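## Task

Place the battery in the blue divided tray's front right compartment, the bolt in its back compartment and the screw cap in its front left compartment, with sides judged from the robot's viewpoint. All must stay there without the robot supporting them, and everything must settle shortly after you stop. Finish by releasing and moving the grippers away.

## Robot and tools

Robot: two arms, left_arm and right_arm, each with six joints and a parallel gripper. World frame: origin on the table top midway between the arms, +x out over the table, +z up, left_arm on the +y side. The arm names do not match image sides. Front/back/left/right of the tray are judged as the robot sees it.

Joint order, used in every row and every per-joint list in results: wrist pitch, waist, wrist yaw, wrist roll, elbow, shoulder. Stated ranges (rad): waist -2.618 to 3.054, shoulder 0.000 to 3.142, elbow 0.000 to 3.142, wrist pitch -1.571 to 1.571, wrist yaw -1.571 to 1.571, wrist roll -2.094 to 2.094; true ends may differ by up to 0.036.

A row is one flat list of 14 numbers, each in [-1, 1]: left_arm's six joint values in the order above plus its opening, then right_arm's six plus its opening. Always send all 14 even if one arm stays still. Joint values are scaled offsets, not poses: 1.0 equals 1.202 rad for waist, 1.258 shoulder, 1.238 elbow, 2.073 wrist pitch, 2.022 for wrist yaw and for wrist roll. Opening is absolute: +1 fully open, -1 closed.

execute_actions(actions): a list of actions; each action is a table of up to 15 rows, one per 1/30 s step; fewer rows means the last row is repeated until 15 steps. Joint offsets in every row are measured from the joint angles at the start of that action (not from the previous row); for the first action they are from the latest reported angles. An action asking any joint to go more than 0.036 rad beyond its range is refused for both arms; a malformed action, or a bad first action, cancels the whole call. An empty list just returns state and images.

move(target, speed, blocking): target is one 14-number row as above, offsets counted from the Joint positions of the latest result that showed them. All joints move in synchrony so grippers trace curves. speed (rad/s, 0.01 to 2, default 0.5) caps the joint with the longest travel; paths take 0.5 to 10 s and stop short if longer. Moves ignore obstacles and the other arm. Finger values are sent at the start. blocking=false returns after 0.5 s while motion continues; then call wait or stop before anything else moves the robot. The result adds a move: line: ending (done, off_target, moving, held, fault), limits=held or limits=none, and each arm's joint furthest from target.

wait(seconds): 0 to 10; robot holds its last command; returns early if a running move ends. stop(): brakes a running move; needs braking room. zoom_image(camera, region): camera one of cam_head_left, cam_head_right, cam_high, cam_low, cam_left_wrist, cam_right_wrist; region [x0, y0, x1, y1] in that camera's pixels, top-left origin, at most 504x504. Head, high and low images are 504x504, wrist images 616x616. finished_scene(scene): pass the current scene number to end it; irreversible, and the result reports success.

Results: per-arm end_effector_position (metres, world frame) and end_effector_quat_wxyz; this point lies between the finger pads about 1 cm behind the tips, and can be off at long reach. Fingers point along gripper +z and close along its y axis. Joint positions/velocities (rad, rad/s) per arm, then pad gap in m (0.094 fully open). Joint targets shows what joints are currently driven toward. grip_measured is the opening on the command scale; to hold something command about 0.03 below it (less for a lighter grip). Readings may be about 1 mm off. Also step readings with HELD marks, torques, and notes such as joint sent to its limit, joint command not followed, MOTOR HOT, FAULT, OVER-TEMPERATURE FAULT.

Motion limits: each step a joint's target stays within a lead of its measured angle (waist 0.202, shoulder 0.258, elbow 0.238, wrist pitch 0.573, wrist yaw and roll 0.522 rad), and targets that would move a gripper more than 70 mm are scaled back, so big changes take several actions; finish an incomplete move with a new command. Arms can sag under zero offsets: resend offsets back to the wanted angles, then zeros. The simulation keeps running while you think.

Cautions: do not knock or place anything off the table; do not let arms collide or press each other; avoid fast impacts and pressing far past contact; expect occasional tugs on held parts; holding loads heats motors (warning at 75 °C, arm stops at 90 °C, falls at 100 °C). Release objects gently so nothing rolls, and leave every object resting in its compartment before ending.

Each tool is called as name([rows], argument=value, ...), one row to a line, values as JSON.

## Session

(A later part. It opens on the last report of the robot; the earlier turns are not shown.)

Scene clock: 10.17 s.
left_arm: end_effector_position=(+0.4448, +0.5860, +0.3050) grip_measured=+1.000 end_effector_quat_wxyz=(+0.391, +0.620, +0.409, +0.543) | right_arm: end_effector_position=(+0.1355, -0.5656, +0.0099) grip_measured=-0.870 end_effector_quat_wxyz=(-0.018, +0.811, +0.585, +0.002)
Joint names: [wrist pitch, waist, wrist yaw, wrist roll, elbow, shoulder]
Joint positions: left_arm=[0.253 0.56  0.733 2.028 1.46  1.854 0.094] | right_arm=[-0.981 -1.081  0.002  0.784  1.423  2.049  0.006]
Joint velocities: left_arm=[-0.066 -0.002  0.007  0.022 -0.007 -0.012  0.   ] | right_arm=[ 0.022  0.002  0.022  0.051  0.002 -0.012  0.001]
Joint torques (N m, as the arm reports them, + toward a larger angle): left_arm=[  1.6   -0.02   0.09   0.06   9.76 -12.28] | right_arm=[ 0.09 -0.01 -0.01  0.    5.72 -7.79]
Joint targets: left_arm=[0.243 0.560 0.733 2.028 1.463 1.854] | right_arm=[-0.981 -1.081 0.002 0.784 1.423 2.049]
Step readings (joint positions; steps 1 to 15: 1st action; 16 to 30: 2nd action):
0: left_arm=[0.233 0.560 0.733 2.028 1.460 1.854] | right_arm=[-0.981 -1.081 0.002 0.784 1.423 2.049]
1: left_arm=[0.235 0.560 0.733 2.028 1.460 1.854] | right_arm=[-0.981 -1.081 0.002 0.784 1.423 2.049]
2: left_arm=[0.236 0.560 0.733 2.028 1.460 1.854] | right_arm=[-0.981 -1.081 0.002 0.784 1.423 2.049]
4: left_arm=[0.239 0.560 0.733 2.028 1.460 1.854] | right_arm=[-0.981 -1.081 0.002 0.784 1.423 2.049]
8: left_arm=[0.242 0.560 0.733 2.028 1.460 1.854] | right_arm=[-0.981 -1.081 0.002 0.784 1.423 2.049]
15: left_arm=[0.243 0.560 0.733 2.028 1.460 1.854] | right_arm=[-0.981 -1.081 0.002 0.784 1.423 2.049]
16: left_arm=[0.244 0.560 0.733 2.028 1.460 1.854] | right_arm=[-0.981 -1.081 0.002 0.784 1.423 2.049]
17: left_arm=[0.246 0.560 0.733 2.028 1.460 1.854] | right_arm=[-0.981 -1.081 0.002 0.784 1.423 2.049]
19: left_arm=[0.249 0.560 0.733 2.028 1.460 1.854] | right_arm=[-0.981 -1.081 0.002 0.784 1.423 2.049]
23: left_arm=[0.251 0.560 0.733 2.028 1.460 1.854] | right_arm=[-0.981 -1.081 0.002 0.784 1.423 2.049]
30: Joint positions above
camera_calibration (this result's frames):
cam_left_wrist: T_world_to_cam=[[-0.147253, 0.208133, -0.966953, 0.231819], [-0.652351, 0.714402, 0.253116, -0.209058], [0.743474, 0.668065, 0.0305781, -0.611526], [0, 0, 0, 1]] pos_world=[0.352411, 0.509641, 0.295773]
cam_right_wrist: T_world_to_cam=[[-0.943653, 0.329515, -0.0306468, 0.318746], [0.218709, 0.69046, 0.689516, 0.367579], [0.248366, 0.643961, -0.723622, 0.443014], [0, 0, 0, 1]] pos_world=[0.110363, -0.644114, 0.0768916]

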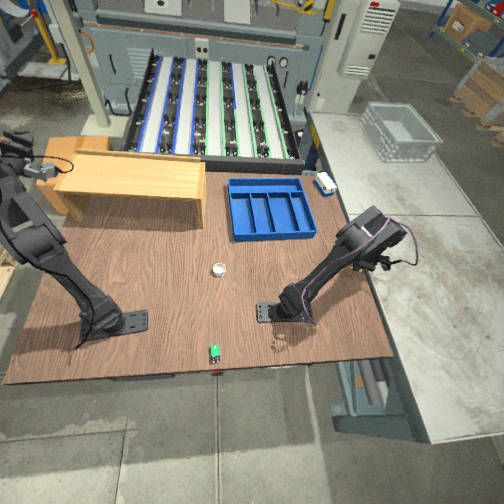

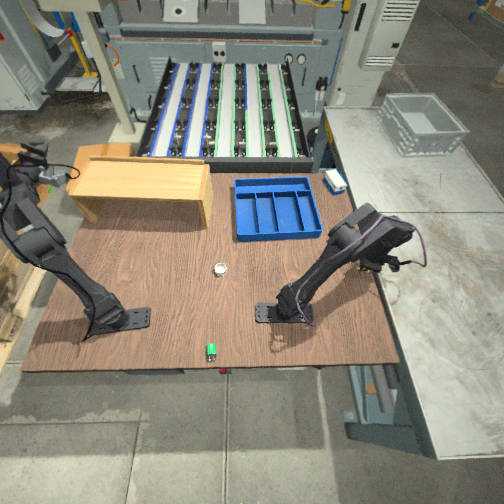

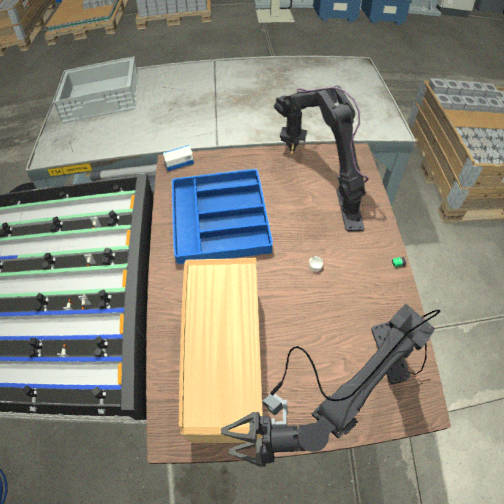

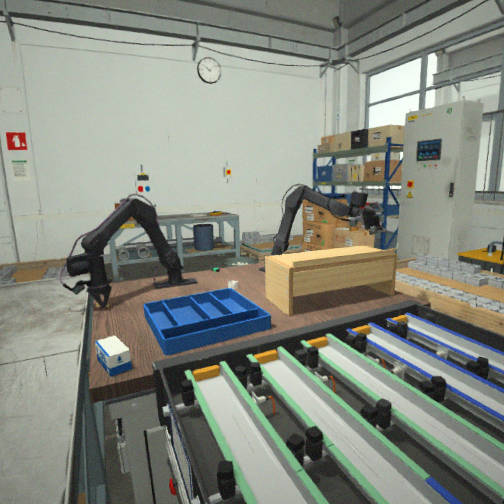

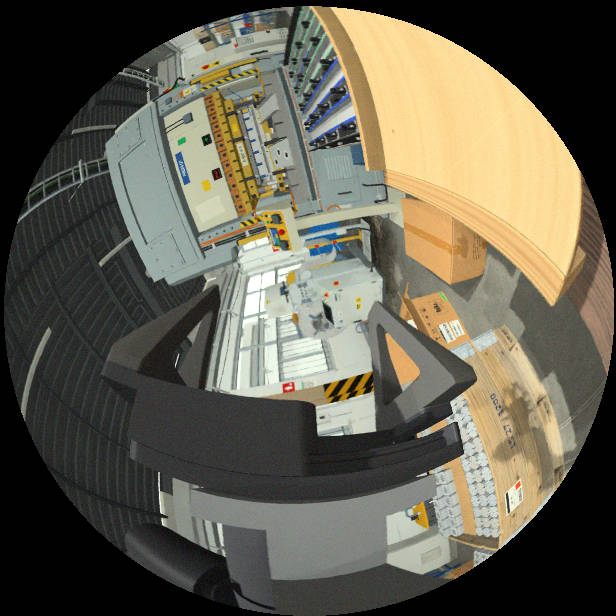

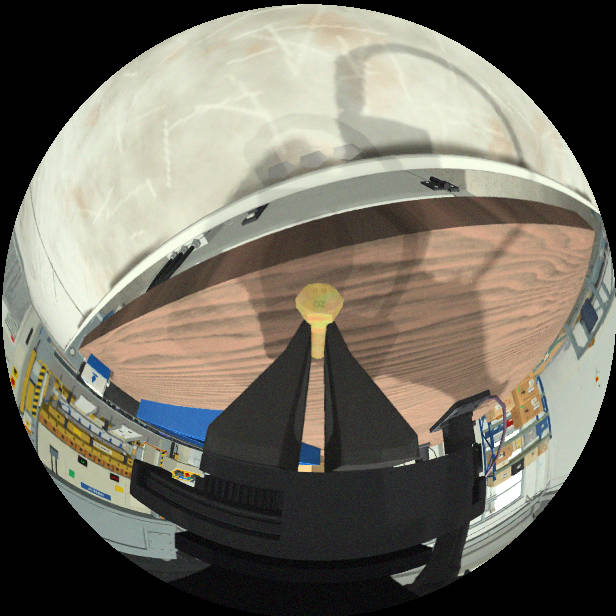

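move(target=[0,0,0,0,0.002,0,1,-0.118,0.40,0,-0.2,0.434,-0.031,-0.9], speed=0.7)

Scene clock: 13.37 s.
left_arm: end_effector_position=(+0.4450, +0.5862, +0.3070) grip_measured=+1.000 end_effector_quat_wxyz=(+0.391, +0.619, +0.406, +0.546) | right_arm: end_effector_position=(+0.3373, -0.4983, +0.1487) grip_measured=-0.870 end_effector_quat_wxyz=(+0.123, +0.479, +0.869, -0.014)
Joint names: [wrist pitch, waist, wrist yaw, wrist roll, elbow, shoulder]
Joint positions: left_arm=[0.262 0.56  0.733 2.028 1.46  1.854 0.094] | right_arm=[-1.222 -0.593 -0.001  0.387  1.934  2.035  0.006]
Joint velocities: left_arm=[-0.051  0.012  0.051  0.051 -0.002 -0.002  0.   ] | right_arm=[-0.066  0.007 -0.066 -0.037  0.007 -0.017 -0.   ]
Joint torques (N m, as the arm reports them, + toward a larger angle): left_arm=[  1.63   0.06   0.1    0.02   9.76 -12.33] | right_arm=[  0.6   -0.85   0.02  -0.02   8.96 -10.03]
Joint targets: left_arm=[0.253 0.560 0.733 2.028 1.463 1.854] | right_arm=[-1.225 -0.600 0.002 0.380 1.960 2.010]
move: off_target (right_arm); limits=none; left_arm: farthest joint: the wrist pitch, 0.009 radians from its target (0.000 radians at the start); right_arm: farthest joint: the elbow, 0.026 radians from its target (0.537 radians at the start)
camera_calibration (this result's frames):
cam_left_wrist: T_world_to_cam=[[-0.140182, 0.214051, -0.966711, 0.226977], [-0.654201, 0.712854, 0.252707, -0.207676], [0.743216, 0.667849, 0.0401032, -0.61453], [0, 0, 0, 1]] pos_world=[0.352685, 0.509871, 0.296547]
cam_right_wrist: T_world_to_cam=[[-0.829715, -0.537078, -0.152053, 0.0390595], [-0.53692, 0.693444, 0.480471, 0.46872], [-0.15261, 0.480295, -0.863729, 0.524545], [0, 0, 0, 1]] pos_world=[0.364124, -0.555989, 0.233796]

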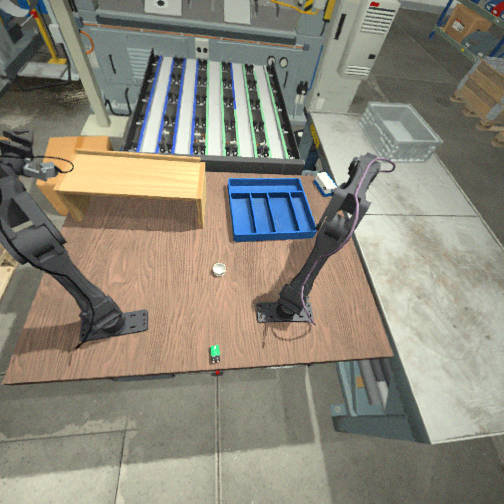

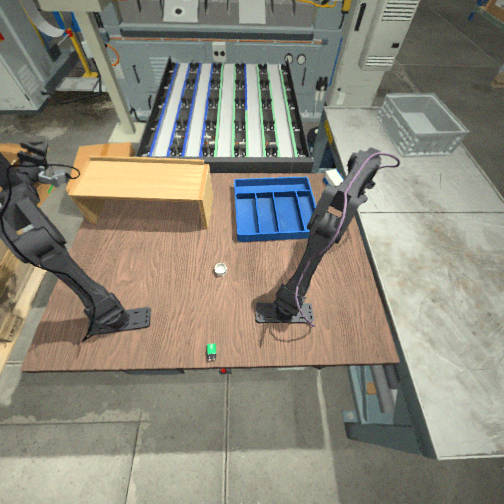

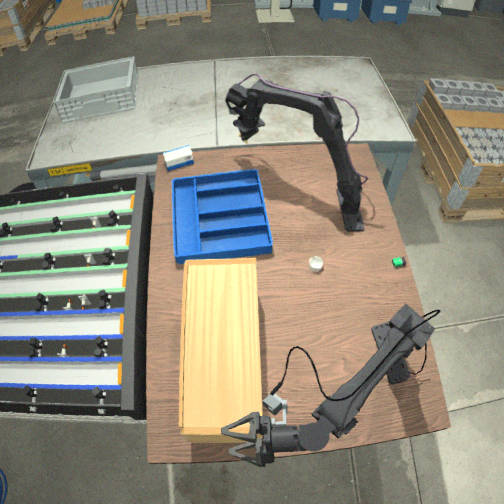

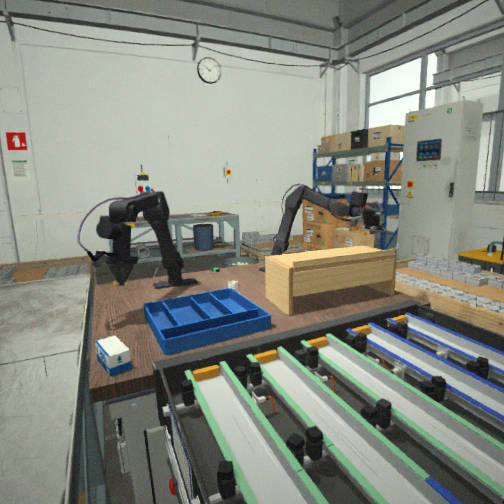

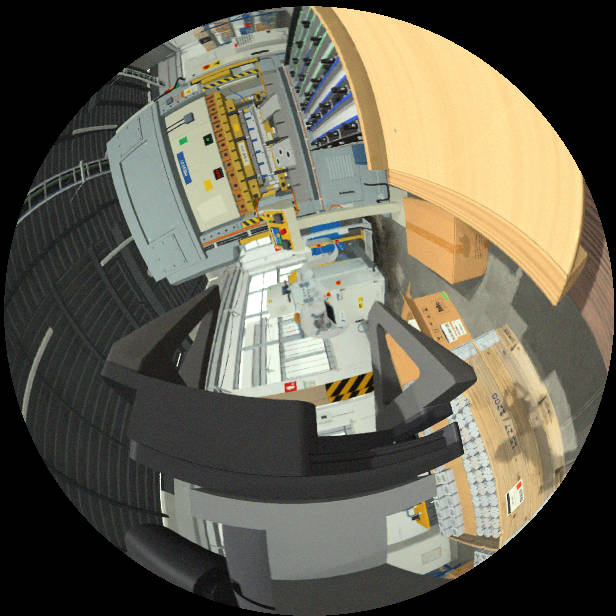

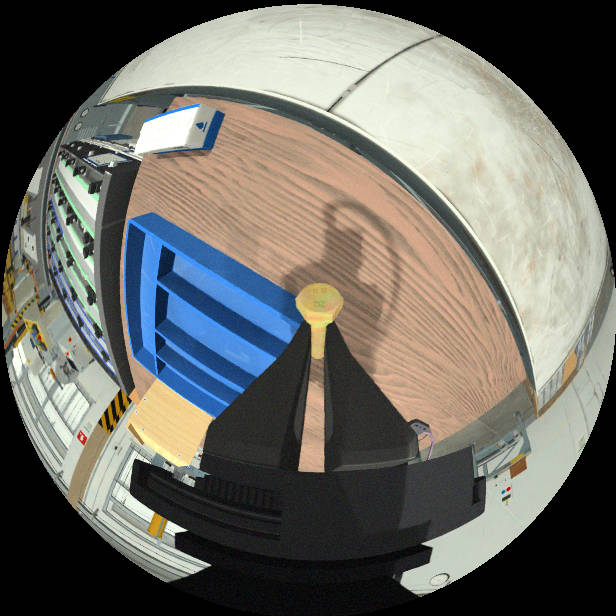

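move(target=[-0.004,0,0,0,0.002,0,1,0.1655,0.493,0,-0.191,0.291,0.283,-0.9], speed=0.7)

Scene clock: 15.27 s.
left_arm: end_effector_position=(+0.4451, +0.5863, +0.3085) grip_measured=+1.000 end_effector_quat_wxyz=(+0.390, +0.619, +0.404, +0.549) | right_arm: end_effector_position=(+0.5615, -0.2502, +0.1022) grip_measured=-0.870 end_effector_quat_wxyz=(+0.256, +0.014, +0.967, -0.000)
Joint names: [wrist pitch, waist, wrist yaw, wrist roll, elbow, shoulder]
Joint positions: left_arm=[0.27  0.56  0.733 2.028 1.46  1.854 0.094] | right_arm=[-0.903  0.004 -0.004  0.007  2.257  2.408  0.006]
Joint velocities: left_arm=[-0.022  0.002 -0.022  0.022  0.002 -0.007  0.   ] | right_arm=[ 0.007  0.002  0.037  0.066  0.017 -0.002 -0.001]
Joint torques (N m, as the arm reports them, + toward a larger angle): left_arm=[  1.57  -0.11   0.12   0.02   9.86 -12.22] | right_arm=[  1.32  -0.52   0.    -0.03  10.23 -12.15]
Joint targets: left_arm=[0.254 0.560 0.733 2.028 1.463 1.854] | right_arm=[-0.878 -0.000 -0.001 0.000 2.294 2.391]
move: off_target (right_arm); limits=none; left_arm: farthest joint: the wrist pitch, 0.016 radians from its target (0.009 radians at the start); right_arm: farthest joint: the elbow, 0.037 radians from its target (0.360 radians at the start)
camera_calibration (this result's frames):
cam_left_wrist: T_world_to_cam=[[-0.134527, 0.218785, -0.966455, 0.223083], [-0.655678, 0.711617, 0.252363, -0.206566], [0.742959, 0.667634, 0.0477206, -0.616899], [0, 0, 0, 1]] pos_world=[0.352901, 0.510052, 0.297169]
cam_right_wrist: T_world_to_cam=[[-0.00999811, -0.997914, -0.0637792, -0.233354], [-0.976196, -0.00407897, 0.216851, 0.538452], [-0.216659, 0.0644291, -0.974119, 0.34265], [0, 0, 0, 1]] pos_world=[0.59754, -0.252747, 0.202135]

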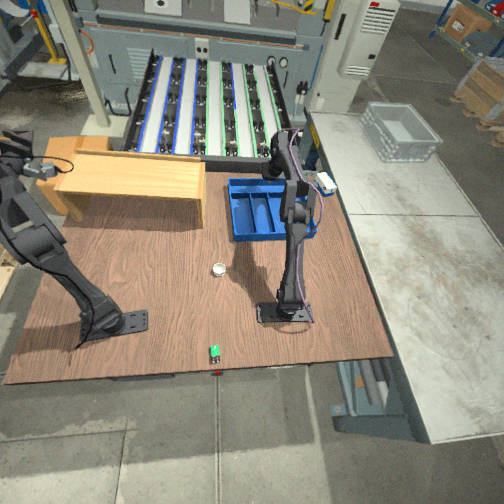

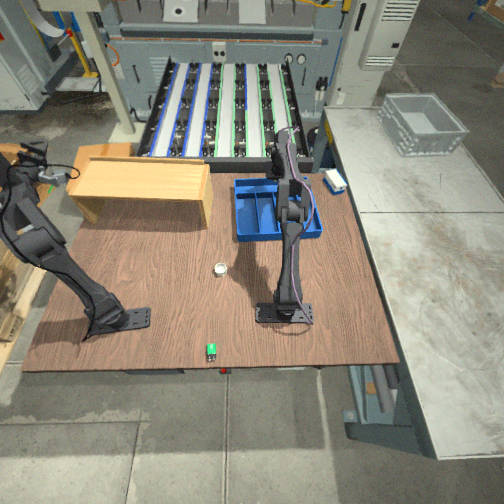

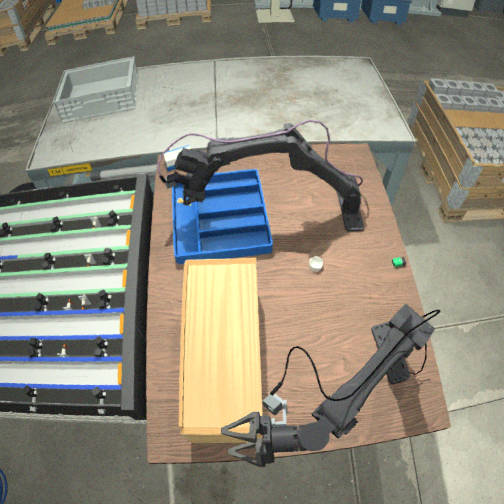

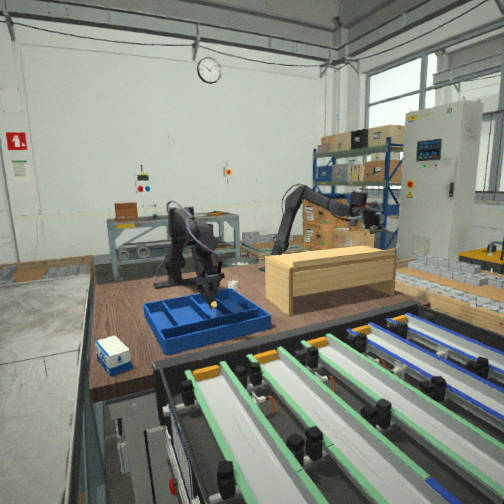

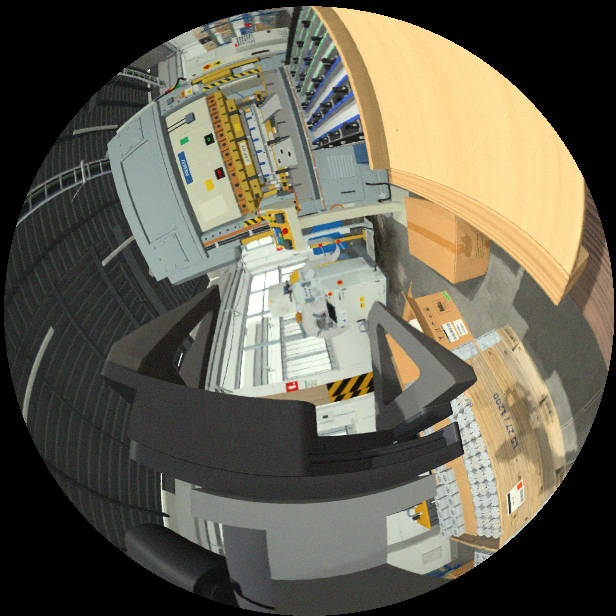

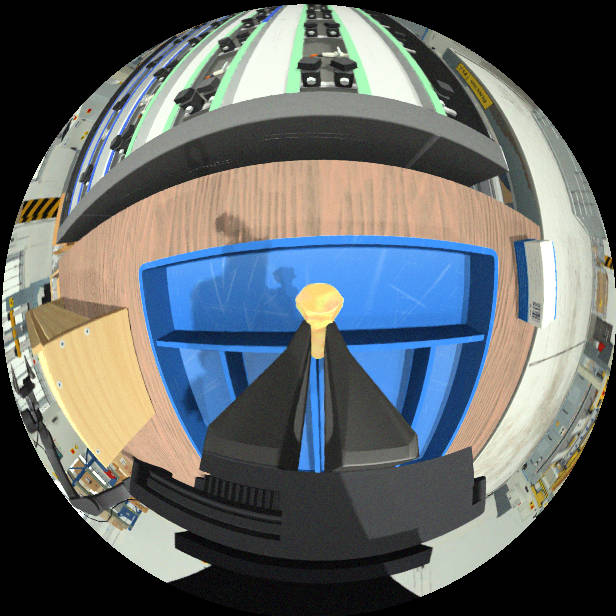

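move(target=[-0.008,0,0,0,0.002,0,1,0.115,-0.003,0,0,-0.164,0.038,-0.9], speed=0.2)

Scene clock: 17.23 s.
left_arm: end_effector_position=(+0.4453, +0.5864, +0.3097) grip_measured=+1.000 end_effector_quat_wxyz=(+0.390, +0.618, +0.402, +0.552) | right_arm: end_effector_position=(+0.5654, -0.2503, +0.0318) grip_measured=-0.870 end_effector_quat_wxyz=(+0.251, +0.014, +0.968, -0.000)
Joint names: [wrist pitch, waist, wrist yaw, wrist roll, elbow, shoulder]
Joint positions: left_arm=[0.276 0.56  0.733 2.028 1.46  1.854 0.094] | right_arm=[-0.674  0.004 -0.004  0.006  2.064  2.453  0.006]
Joint velocities: left_arm=[ 0.095 -0.007  0.007  0.081 -0.002  0.002  0.   ] | right_arm=[-0.037 -0.002  0.007  0.022 -0.007 -0.012  0.   ]
Joint torques (N m, as the arm reports them, + toward a larger angle): left_arm=[  1.5   -0.03   0.05   0.02   9.87 -12.12] | right_arm=[  1.21  -0.37  -0.01   0.01   6.14 -11.13]
Joint targets: left_arm=[0.253 0.560 0.733 2.028 1.463 1.854] | right_arm=[-0.665 0.001 -0.004 0.007 2.054 2.455]
move: off_target (left_arm); limits=none; left_arm: farthest joint: the wrist pitch, 0.023 radians from its target (0.017 radians at the start); right_arm: farthest joint: the elbow, 0.010 radians from its target (0.203 radians at the start)
camera_calibration (this result's frames):
cam_left_wrist: T_world_to_cam=[[-0.130005, 0.222571, -0.96621, 0.219956], [-0.656859, 0.710629, 0.252078, -0.205676], [0.742721, 0.667435, 0.0538126, -0.618772], [0, 0, 0, 1]] pos_world=[0.353071, 0.510194, 0.297667]
cam_right_wrist: T_world_to_cam=[[-0.00999051, -0.997929, -0.0635422, -0.23791], [-0.973907, -0.00469743, 0.226897, 0.555688], [-0.226726, 0.064151, -0.971844, 0.280459], [0, 0, 0, 1]] pos_world=[0.602399, -0.252799, 0.131361]

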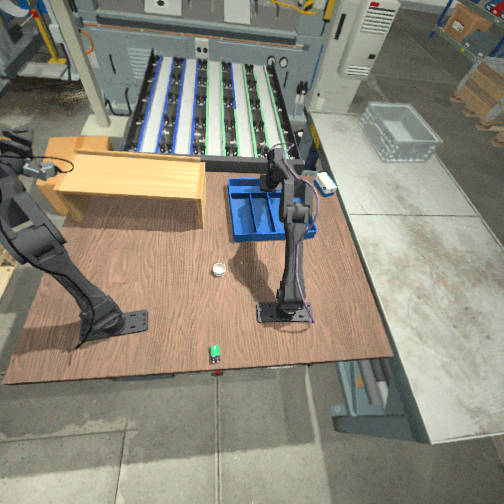

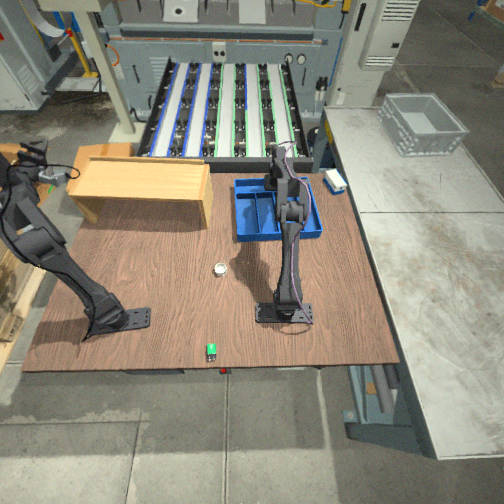

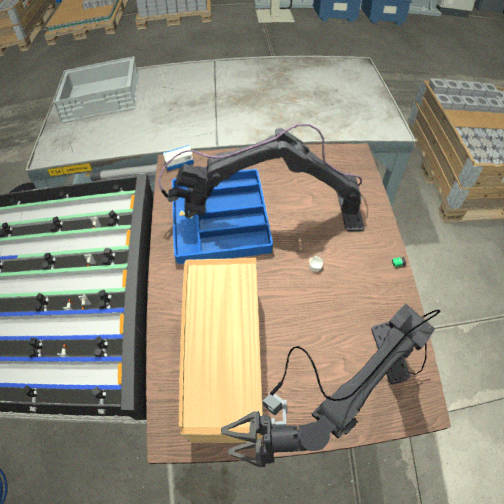

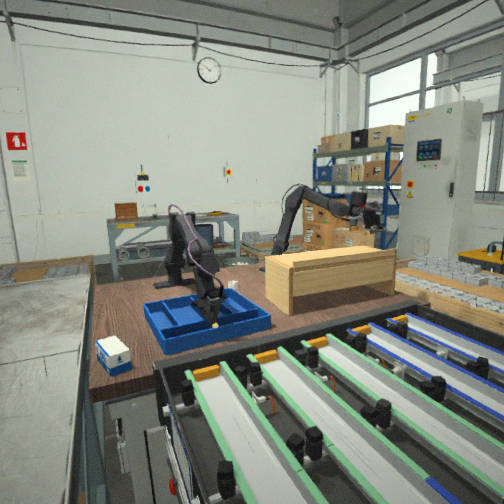

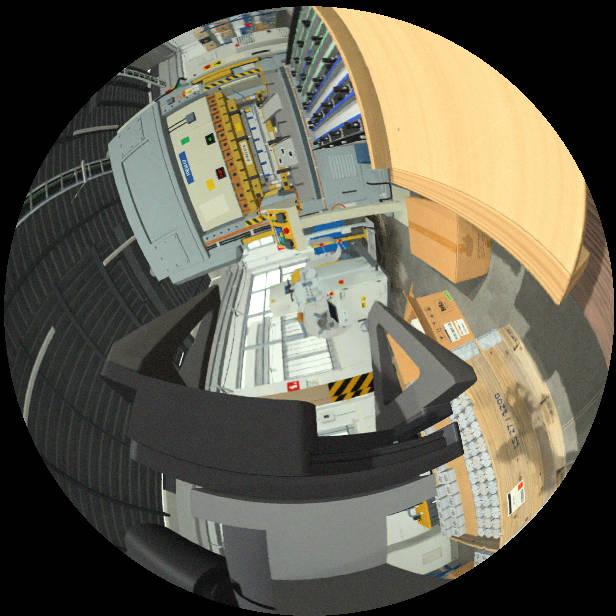

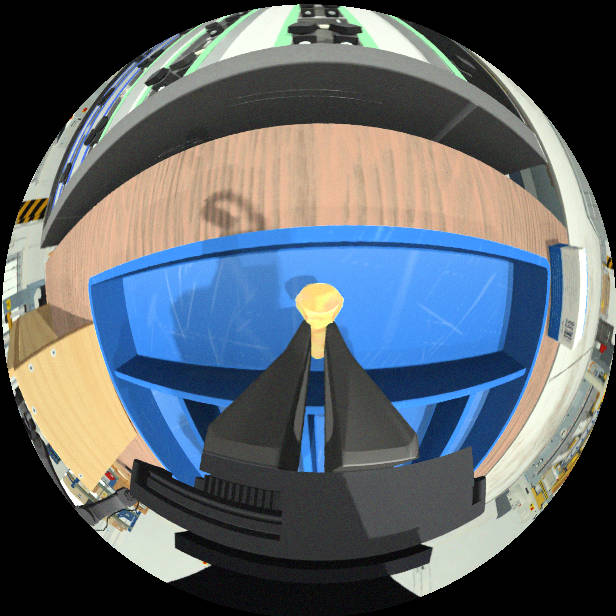

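execute_actions([
  [[0,0,0,0,0.002,0,1,0.004,0,0,0,-0.006,0,-0.82],[0,0,0,0,0.002,0,1,0.004,0,0,0,-0.006,0,-0.75],[0,0,0,0,0.002,0,1,0.004,0,0,0,-0.006,0,-0.65],[0,0,0,0,0.002,0,1,0.004,0,0,0,-0.006,0,-0.5]],
])

Scene clock: 17.83 s.
left_arm: end_effector_position=(+0.4454, +0.5865, +0.3116) grip_measured=+1.000 end_effector_quat_wxyz=(+0.390, +0.617, +0.399, +0.555) | right_arm: end_effector_position=(+0.5659, -0.2503, +0.0321) grip_measured=-0.503 end_effector_quat_wxyz=(+0.252, +0.014, +0.968, -0.000)
Joint names: [wrist pitch, waist, wrist yaw, wrist roll, elbow, shoulder]
Joint positions: left_arm=[0.286 0.56  0.733 2.028 1.46  1.854 0.094] | right_arm=[-0.672  0.004 -0.004  0.006  2.064  2.453  0.023]
Joint velocities: left_arm=[-0.007 -0.002 -0.037  0.022 -0.002 -0.002  0.   ] | right_arm=[-0.007  0.007 -0.007  0.081 -0.012  0.017  0.   ]
Joint torques (N m, as the arm reports them, + toward a larger angle): left_arm=[  1.62   0.06   0.09   0.01   9.98 -12.24] | right_arm=[  1.13  -0.03   0.01   0.01   6.25 -11.25]
Joint targets: left_arm=[0.276 0.560 0.733 2.028 1.463 1.854] | right_arm=[-0.666 0.004 -0.004 0.006 2.057 2.453]
Step readings (joint positions):
0: left_arm=[0.276 0.560 0.733 2.028 1.460 1.854] | right_arm=[-0.674 0.004 -0.004 0.006 2.064 2.453]
1: left_arm=[0.277 0.560 0.733 2.028 1.460 1.854] | right_arm=[-0.674 0.004 -0.004 0.006 2.064 2.453]
2: left_arm=[0.278 0.560 0.733 2.028 1.460 1.854] | right_arm=[-0.674 0.004 -0.004 0.006 2.064 2.453]
4: left_arm=[0.282 0.560 0.733 2.028 1.460 1.854] | right_arm=[-0.673 0.004 -0.004 0.006 2.064 2.453]
8: left_arm=[0.284 0.560 0.733 2.028 1.460 1.854] | right_arm=[-0.672 0.004 -0.004 0.006 2.064 2.453]
15: Joint positions above
camera_calibration (this result's frames):
cam_left_wrist: T_world_to_cam=[[-0.12294, 0.228484, -0.965754, 0.215046], [-0.658701, 0.709087, 0.251613, -0.20428], [0.742293, 0.667076, 0.0633272, -0.621659], [0, 0, 0, 1]] pos_world=[0.353331, 0.510412, 0.298449]
cam_right_wrist: T_world_to_cam=[[-0.00984514, -0.997933, -0.0635117, -0.237983], [-0.974424, -0.00468539, 0.224668, 0.556476], [-0.224501, 0.0640992, -0.972363, 0.279586], [0, 0, 0, 1]] pos_world=[0.602668, -0.252805, 0.131722]

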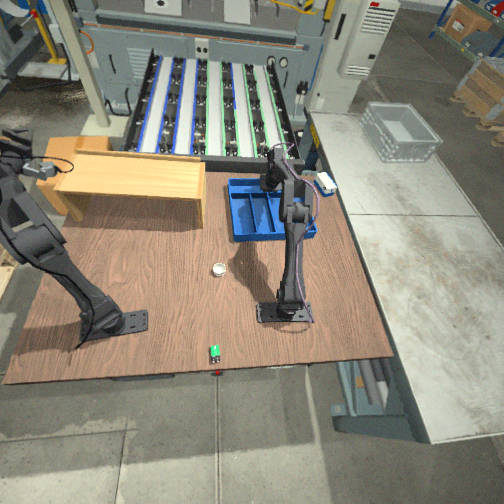

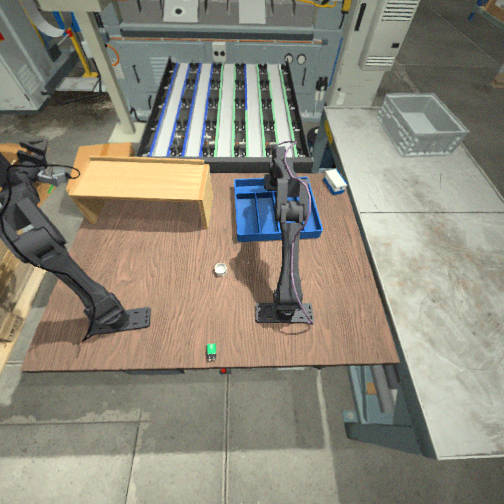

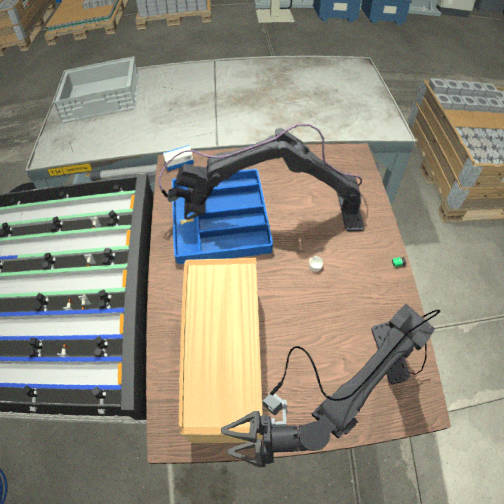

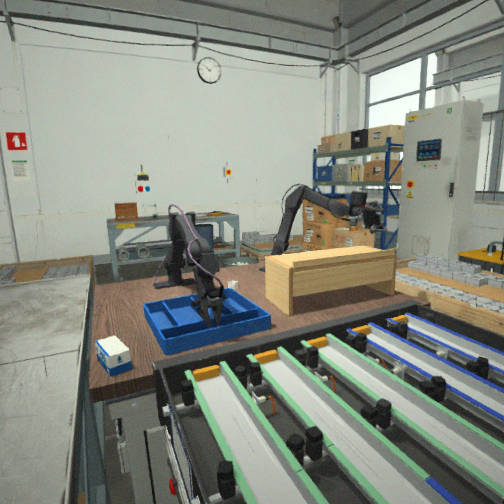

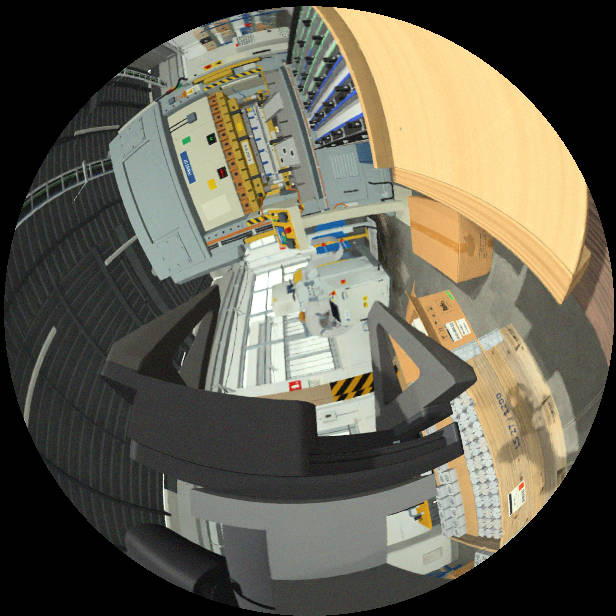

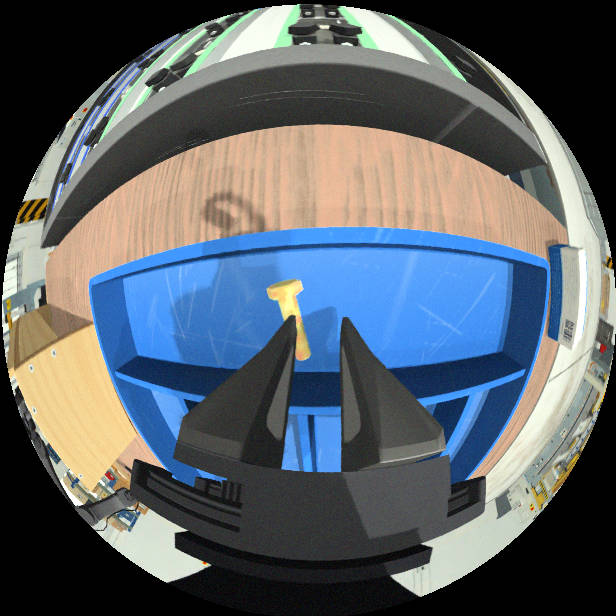

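execute_actions([
  [[-0.005,0,0,0,0.002,0,1,0,0,0,0,0,-0.01,-0.5],[-0.01,0,0,0,0.002,0,1,0,0,0,0,0,-0.02,-0.5],[-0.015,0,0,0,0.002,0,1,0,0,0,0,0,-0.03,-0.5],[-0.015,0,0,0,0.002,0,1,0,0,0,0,0,-0.045,-0.5],[-0.015,0,0,0,0.002,0,1,0,0,0,0,0,-0.06,-0.5],[-0.015,0,0,0,0.002,0,1,0,0,0,0,0,-0.075,-0.5],[-0.015,0,0,0,0.002,0,1,0,0,0,0,0,-0.085,-0.5],[-0.015,0,0,0,0.002,0,1,0,0,0,0,0,-0.095,-0.5],[-0.015,0,0,0,0.002,0,1,0,0,0,0,0,-0.1,-0.5]],
])

Scene clock: 18.93 s.
left_arm: end_effector_position=(+0.4454, +0.5865, +0.3116) grip_measured=+1.000 end_effector_quat_wxyz=(+0.390, +0.617, +0.399, +0.555) | right_arm: end_effector_position=(+0.5708, -0.2504, +0.0951) grip_measured=-0.503 end_effector_quat_wxyz=(+0.303, +0.013, +0.953, -0.001)
Joint names: [wrist pitch, waist, wrist yaw, wrist roll, elbow, shoulder]
Joint positions: left_arm=[0.286 0.56  0.733 2.028 1.46  1.854 0.094] | right_arm=[-0.677  0.004 -0.004  0.006  2.064  2.343  0.023]
Joint velocities: left_arm=[-0.051  0.002  0.022 -0.066 -0.027  0.022  0.   ] | right_arm=[-0.007 -0.012 -0.007 -0.051 -0.017 -0.1   -0.   ]
Joint torques (N m, as the arm reports them, + toward a larger angle): left_arm=[  1.36   0.11   0.05   0.07   9.73 -12.26] | right_arm=[  1.27  -0.03   0.     0.01   7.25 -11.36]
Joint targets: left_arm=[0.254 0.560 0.733 2.028 1.463 1.854] | right_arm=[-0.672 0.004 -0.004 0.006 2.064 2.327]
Step readings (joint positions):
0: left_arm=[0.286 0.560 0.733 2.028 1.460 1.854] | right_arm=[-0.672 0.004 -0.004 0.006 2.064 2.453]
1: left_arm=[0.286 0.560 0.733 2.028 1.460 1.854] | right_arm=[-0.672 0.004 -0.004 0.006 2.064 2.453]
2: left_arm=[0.286 0.560 0.733 2.028 1.460 1.854] | right_arm=[-0.672 0.004 -0.004 0.006 2.064 2.453]
4: left_arm=[0.286 0.560 0.733 2.028 1.460 1.854] | right_arm=[-0.672 0.004 -0.004 0.006 2.064 2.451]
8: left_arm=[0.286 0.560 0.733 2.028 1.460 1.854] | right_arm=[-0.681 0.004 -0.004 0.006 2.064 2.423]
15: Joint positions above
camera_calibration (this result's frames):
cam_left_wrist: T_world_to_cam=[[-0.12294, 0.228484, -0.965754, 0.215046], [-0.658701, 0.709087, 0.251613, -0.20428], [0.742293, 0.667076, 0.0633272, -0.621659], [0, 0, 0, 1]] pos_world=[0.353331, 0.510412, 0.298449]
cam_right_wrist: T_world_to_cam=[[-0.0032701, -0.998086, -0.0617587, -0.238009], [-0.99259, -0.00426207, 0.121437, 0.567459], [-0.121468, 0.0616982, -0.990676, 0.284255], [0, 0, 0, 1]] pos_world=[0.597003, -0.252673, 0.197995]

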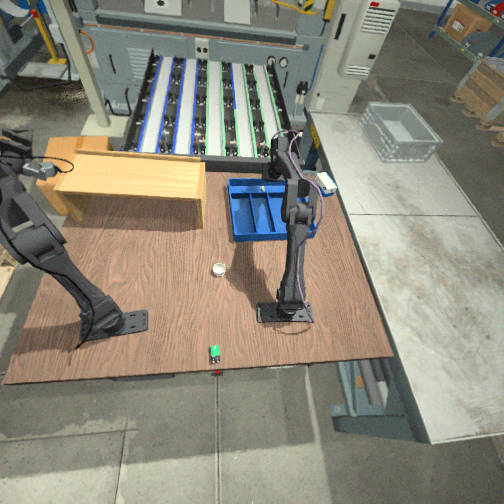

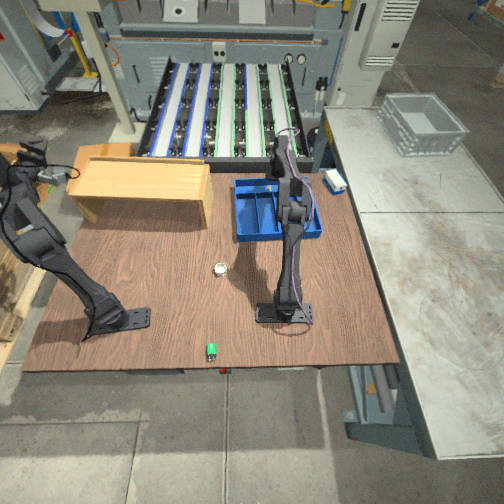

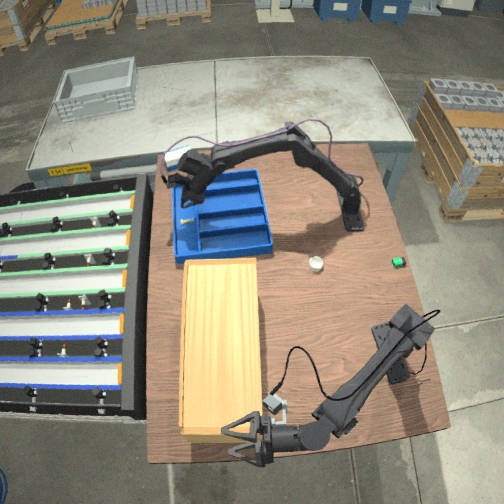

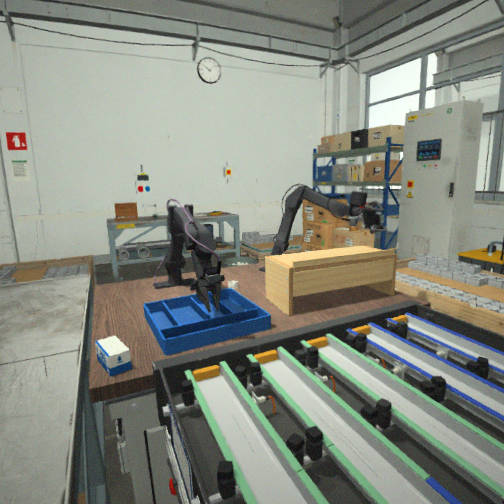

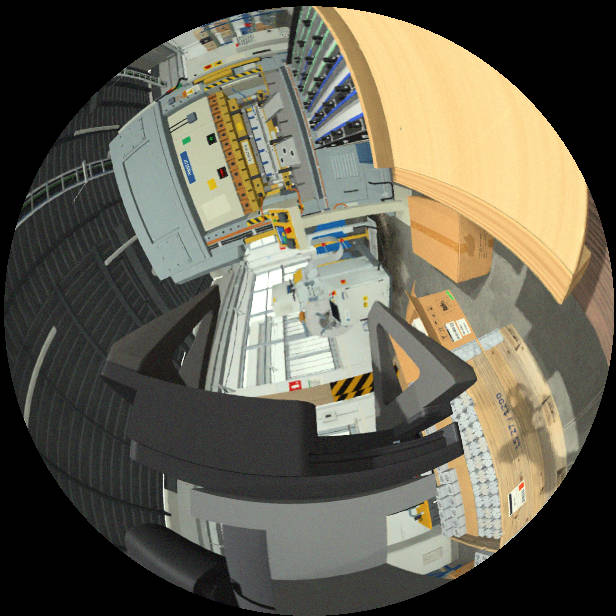

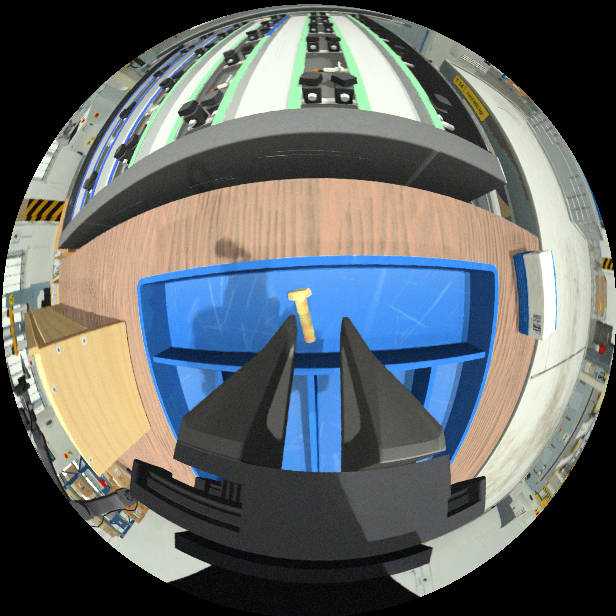

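move(target=[-0.015,0,0,0,0.002,0,1,-0.251,0.795,0,0,-0.618,-0.5435,1], speed=0.8)

Scene clock: 21.23 s.
left_arm: end_effector_position=(+0.4454, +0.5866, +0.3120) grip_measured=+1.000 end_effector_quat_wxyz=(+0.390, +0.617, +0.398, +0.556) | right_arm: end_effector_position=(+0.1495, +0.0038, +0.0973) grip_measured=+1.000 end_effector_quat_wxyz=(+0.000, -0.445, +0.896, +0.001)
Joint names: [wrist pitch, waist, wrist yaw, wrist roll, elbow, shoulder]
Joint positions: left_arm=[0.287 0.56  0.733 2.028 1.46  1.854 0.094] | right_arm=[-1.19   0.96  -0.002  0.011  1.307  1.687  0.094]
Joint velocities: left_arm=[ 0.022 -0.002  0.007 -0.037  0.012 -0.012  0.   ] | right_arm=[ 0.022  0.007 -0.066  0.022 -0.002 -0.007  0.   ]
Joint torques (N m, as the arm reports them, + toward a larger angle): left_arm=[  1.4    0.08   0.13   0.01   9.65 -12.3 ] | right_arm=[ 0.06 -0.11 -0.05 -0.04  5.39 -7.24]
Joint targets: left_arm=[0.255 0.560 0.733 2.028 1.463 1.854] | right_arm=[-1.197 0.960 -0.004 0.006 1.299 1.659]
move: off_target (left_arm, right_arm); limits=none; left_arm: farthest joint: the wrist pitch, 0.032 radians from its target (0.031 radians at the start); right_arm: farthest joint: the shoulder, 0.027 radians from its target (0.682 radians at the start)
camera_calibration (this result's frames):
cam_left_wrist: T_world_to_cam=[[-0.12181, 0.22943, -0.965673, 0.214258], [-0.658995, 0.708841, 0.251536, -0.204057], [0.742218, 0.667013, 0.064849, -0.622116], [0, 0, 0, 1]] pos_world=[0.353373, 0.510446, 0.298575]
cam_right_wrist: T_world_to_cam=[[0.786921, -0.614157, -0.0597251, -0.10527], [-0.42414, -0.608661, 0.670549, 0.0139115], [-0.448175, -0.502337, -0.739457, 0.246145], [0, 0, 0, 1]] pos_world=[0.199055, 0.0674629, 0.166398]

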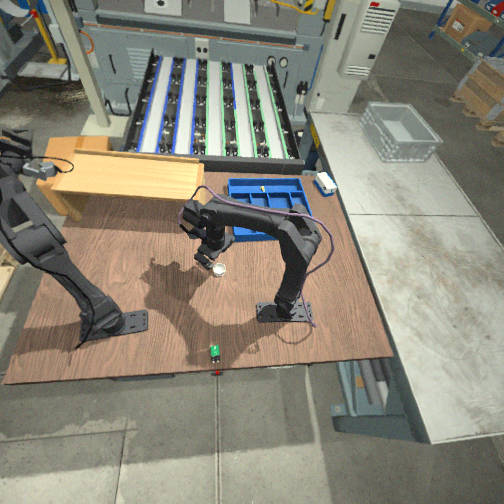

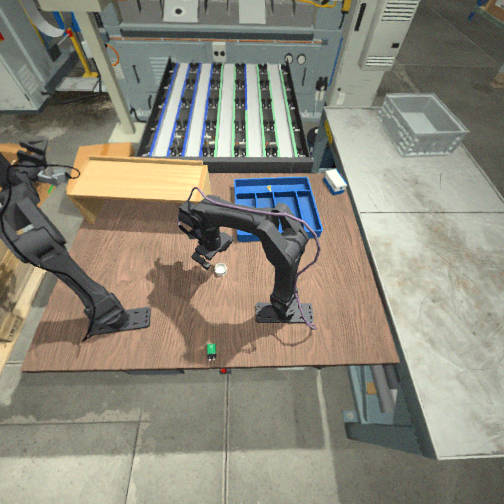

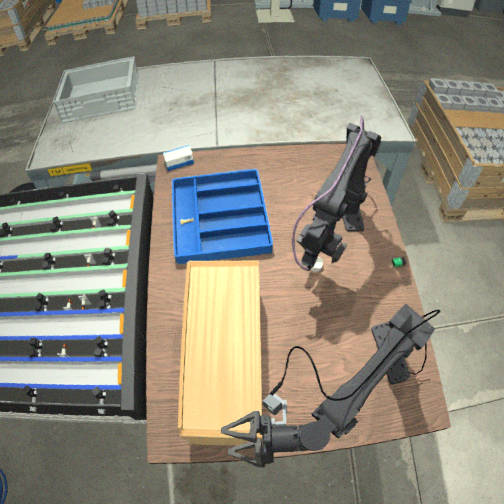

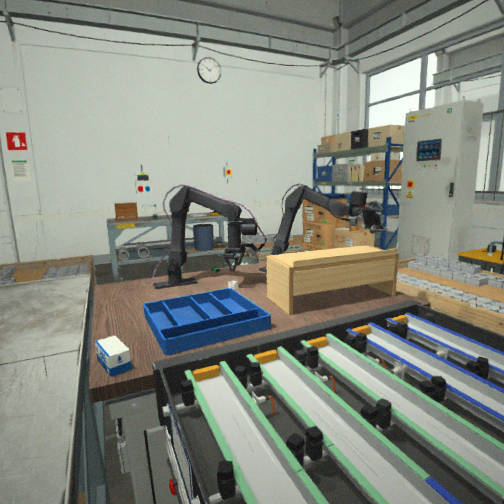

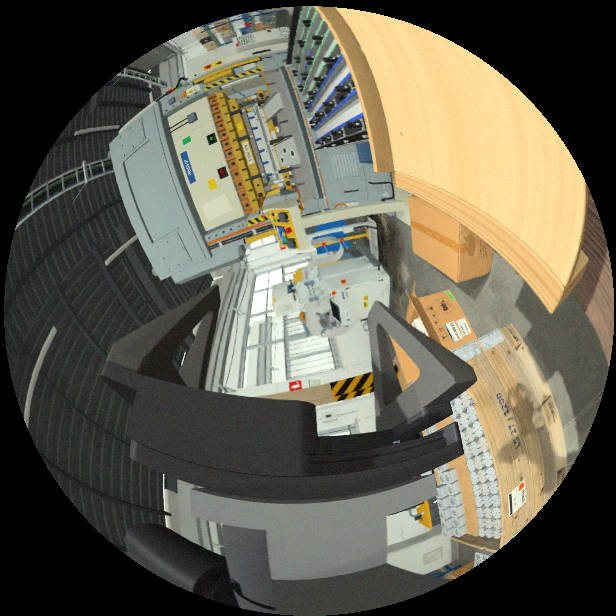

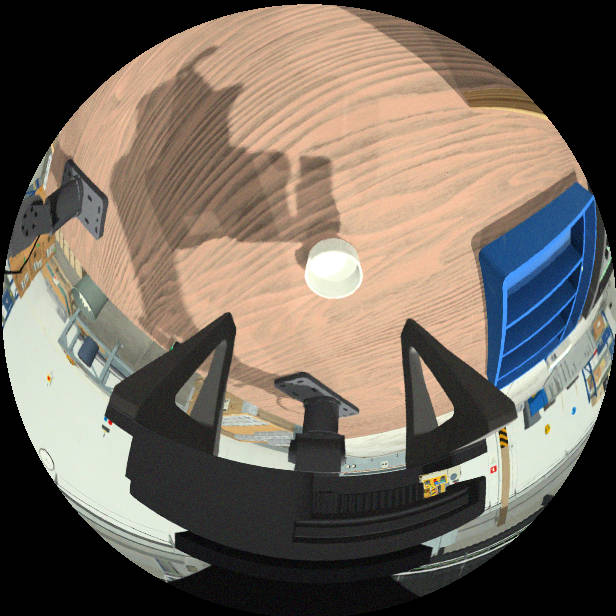

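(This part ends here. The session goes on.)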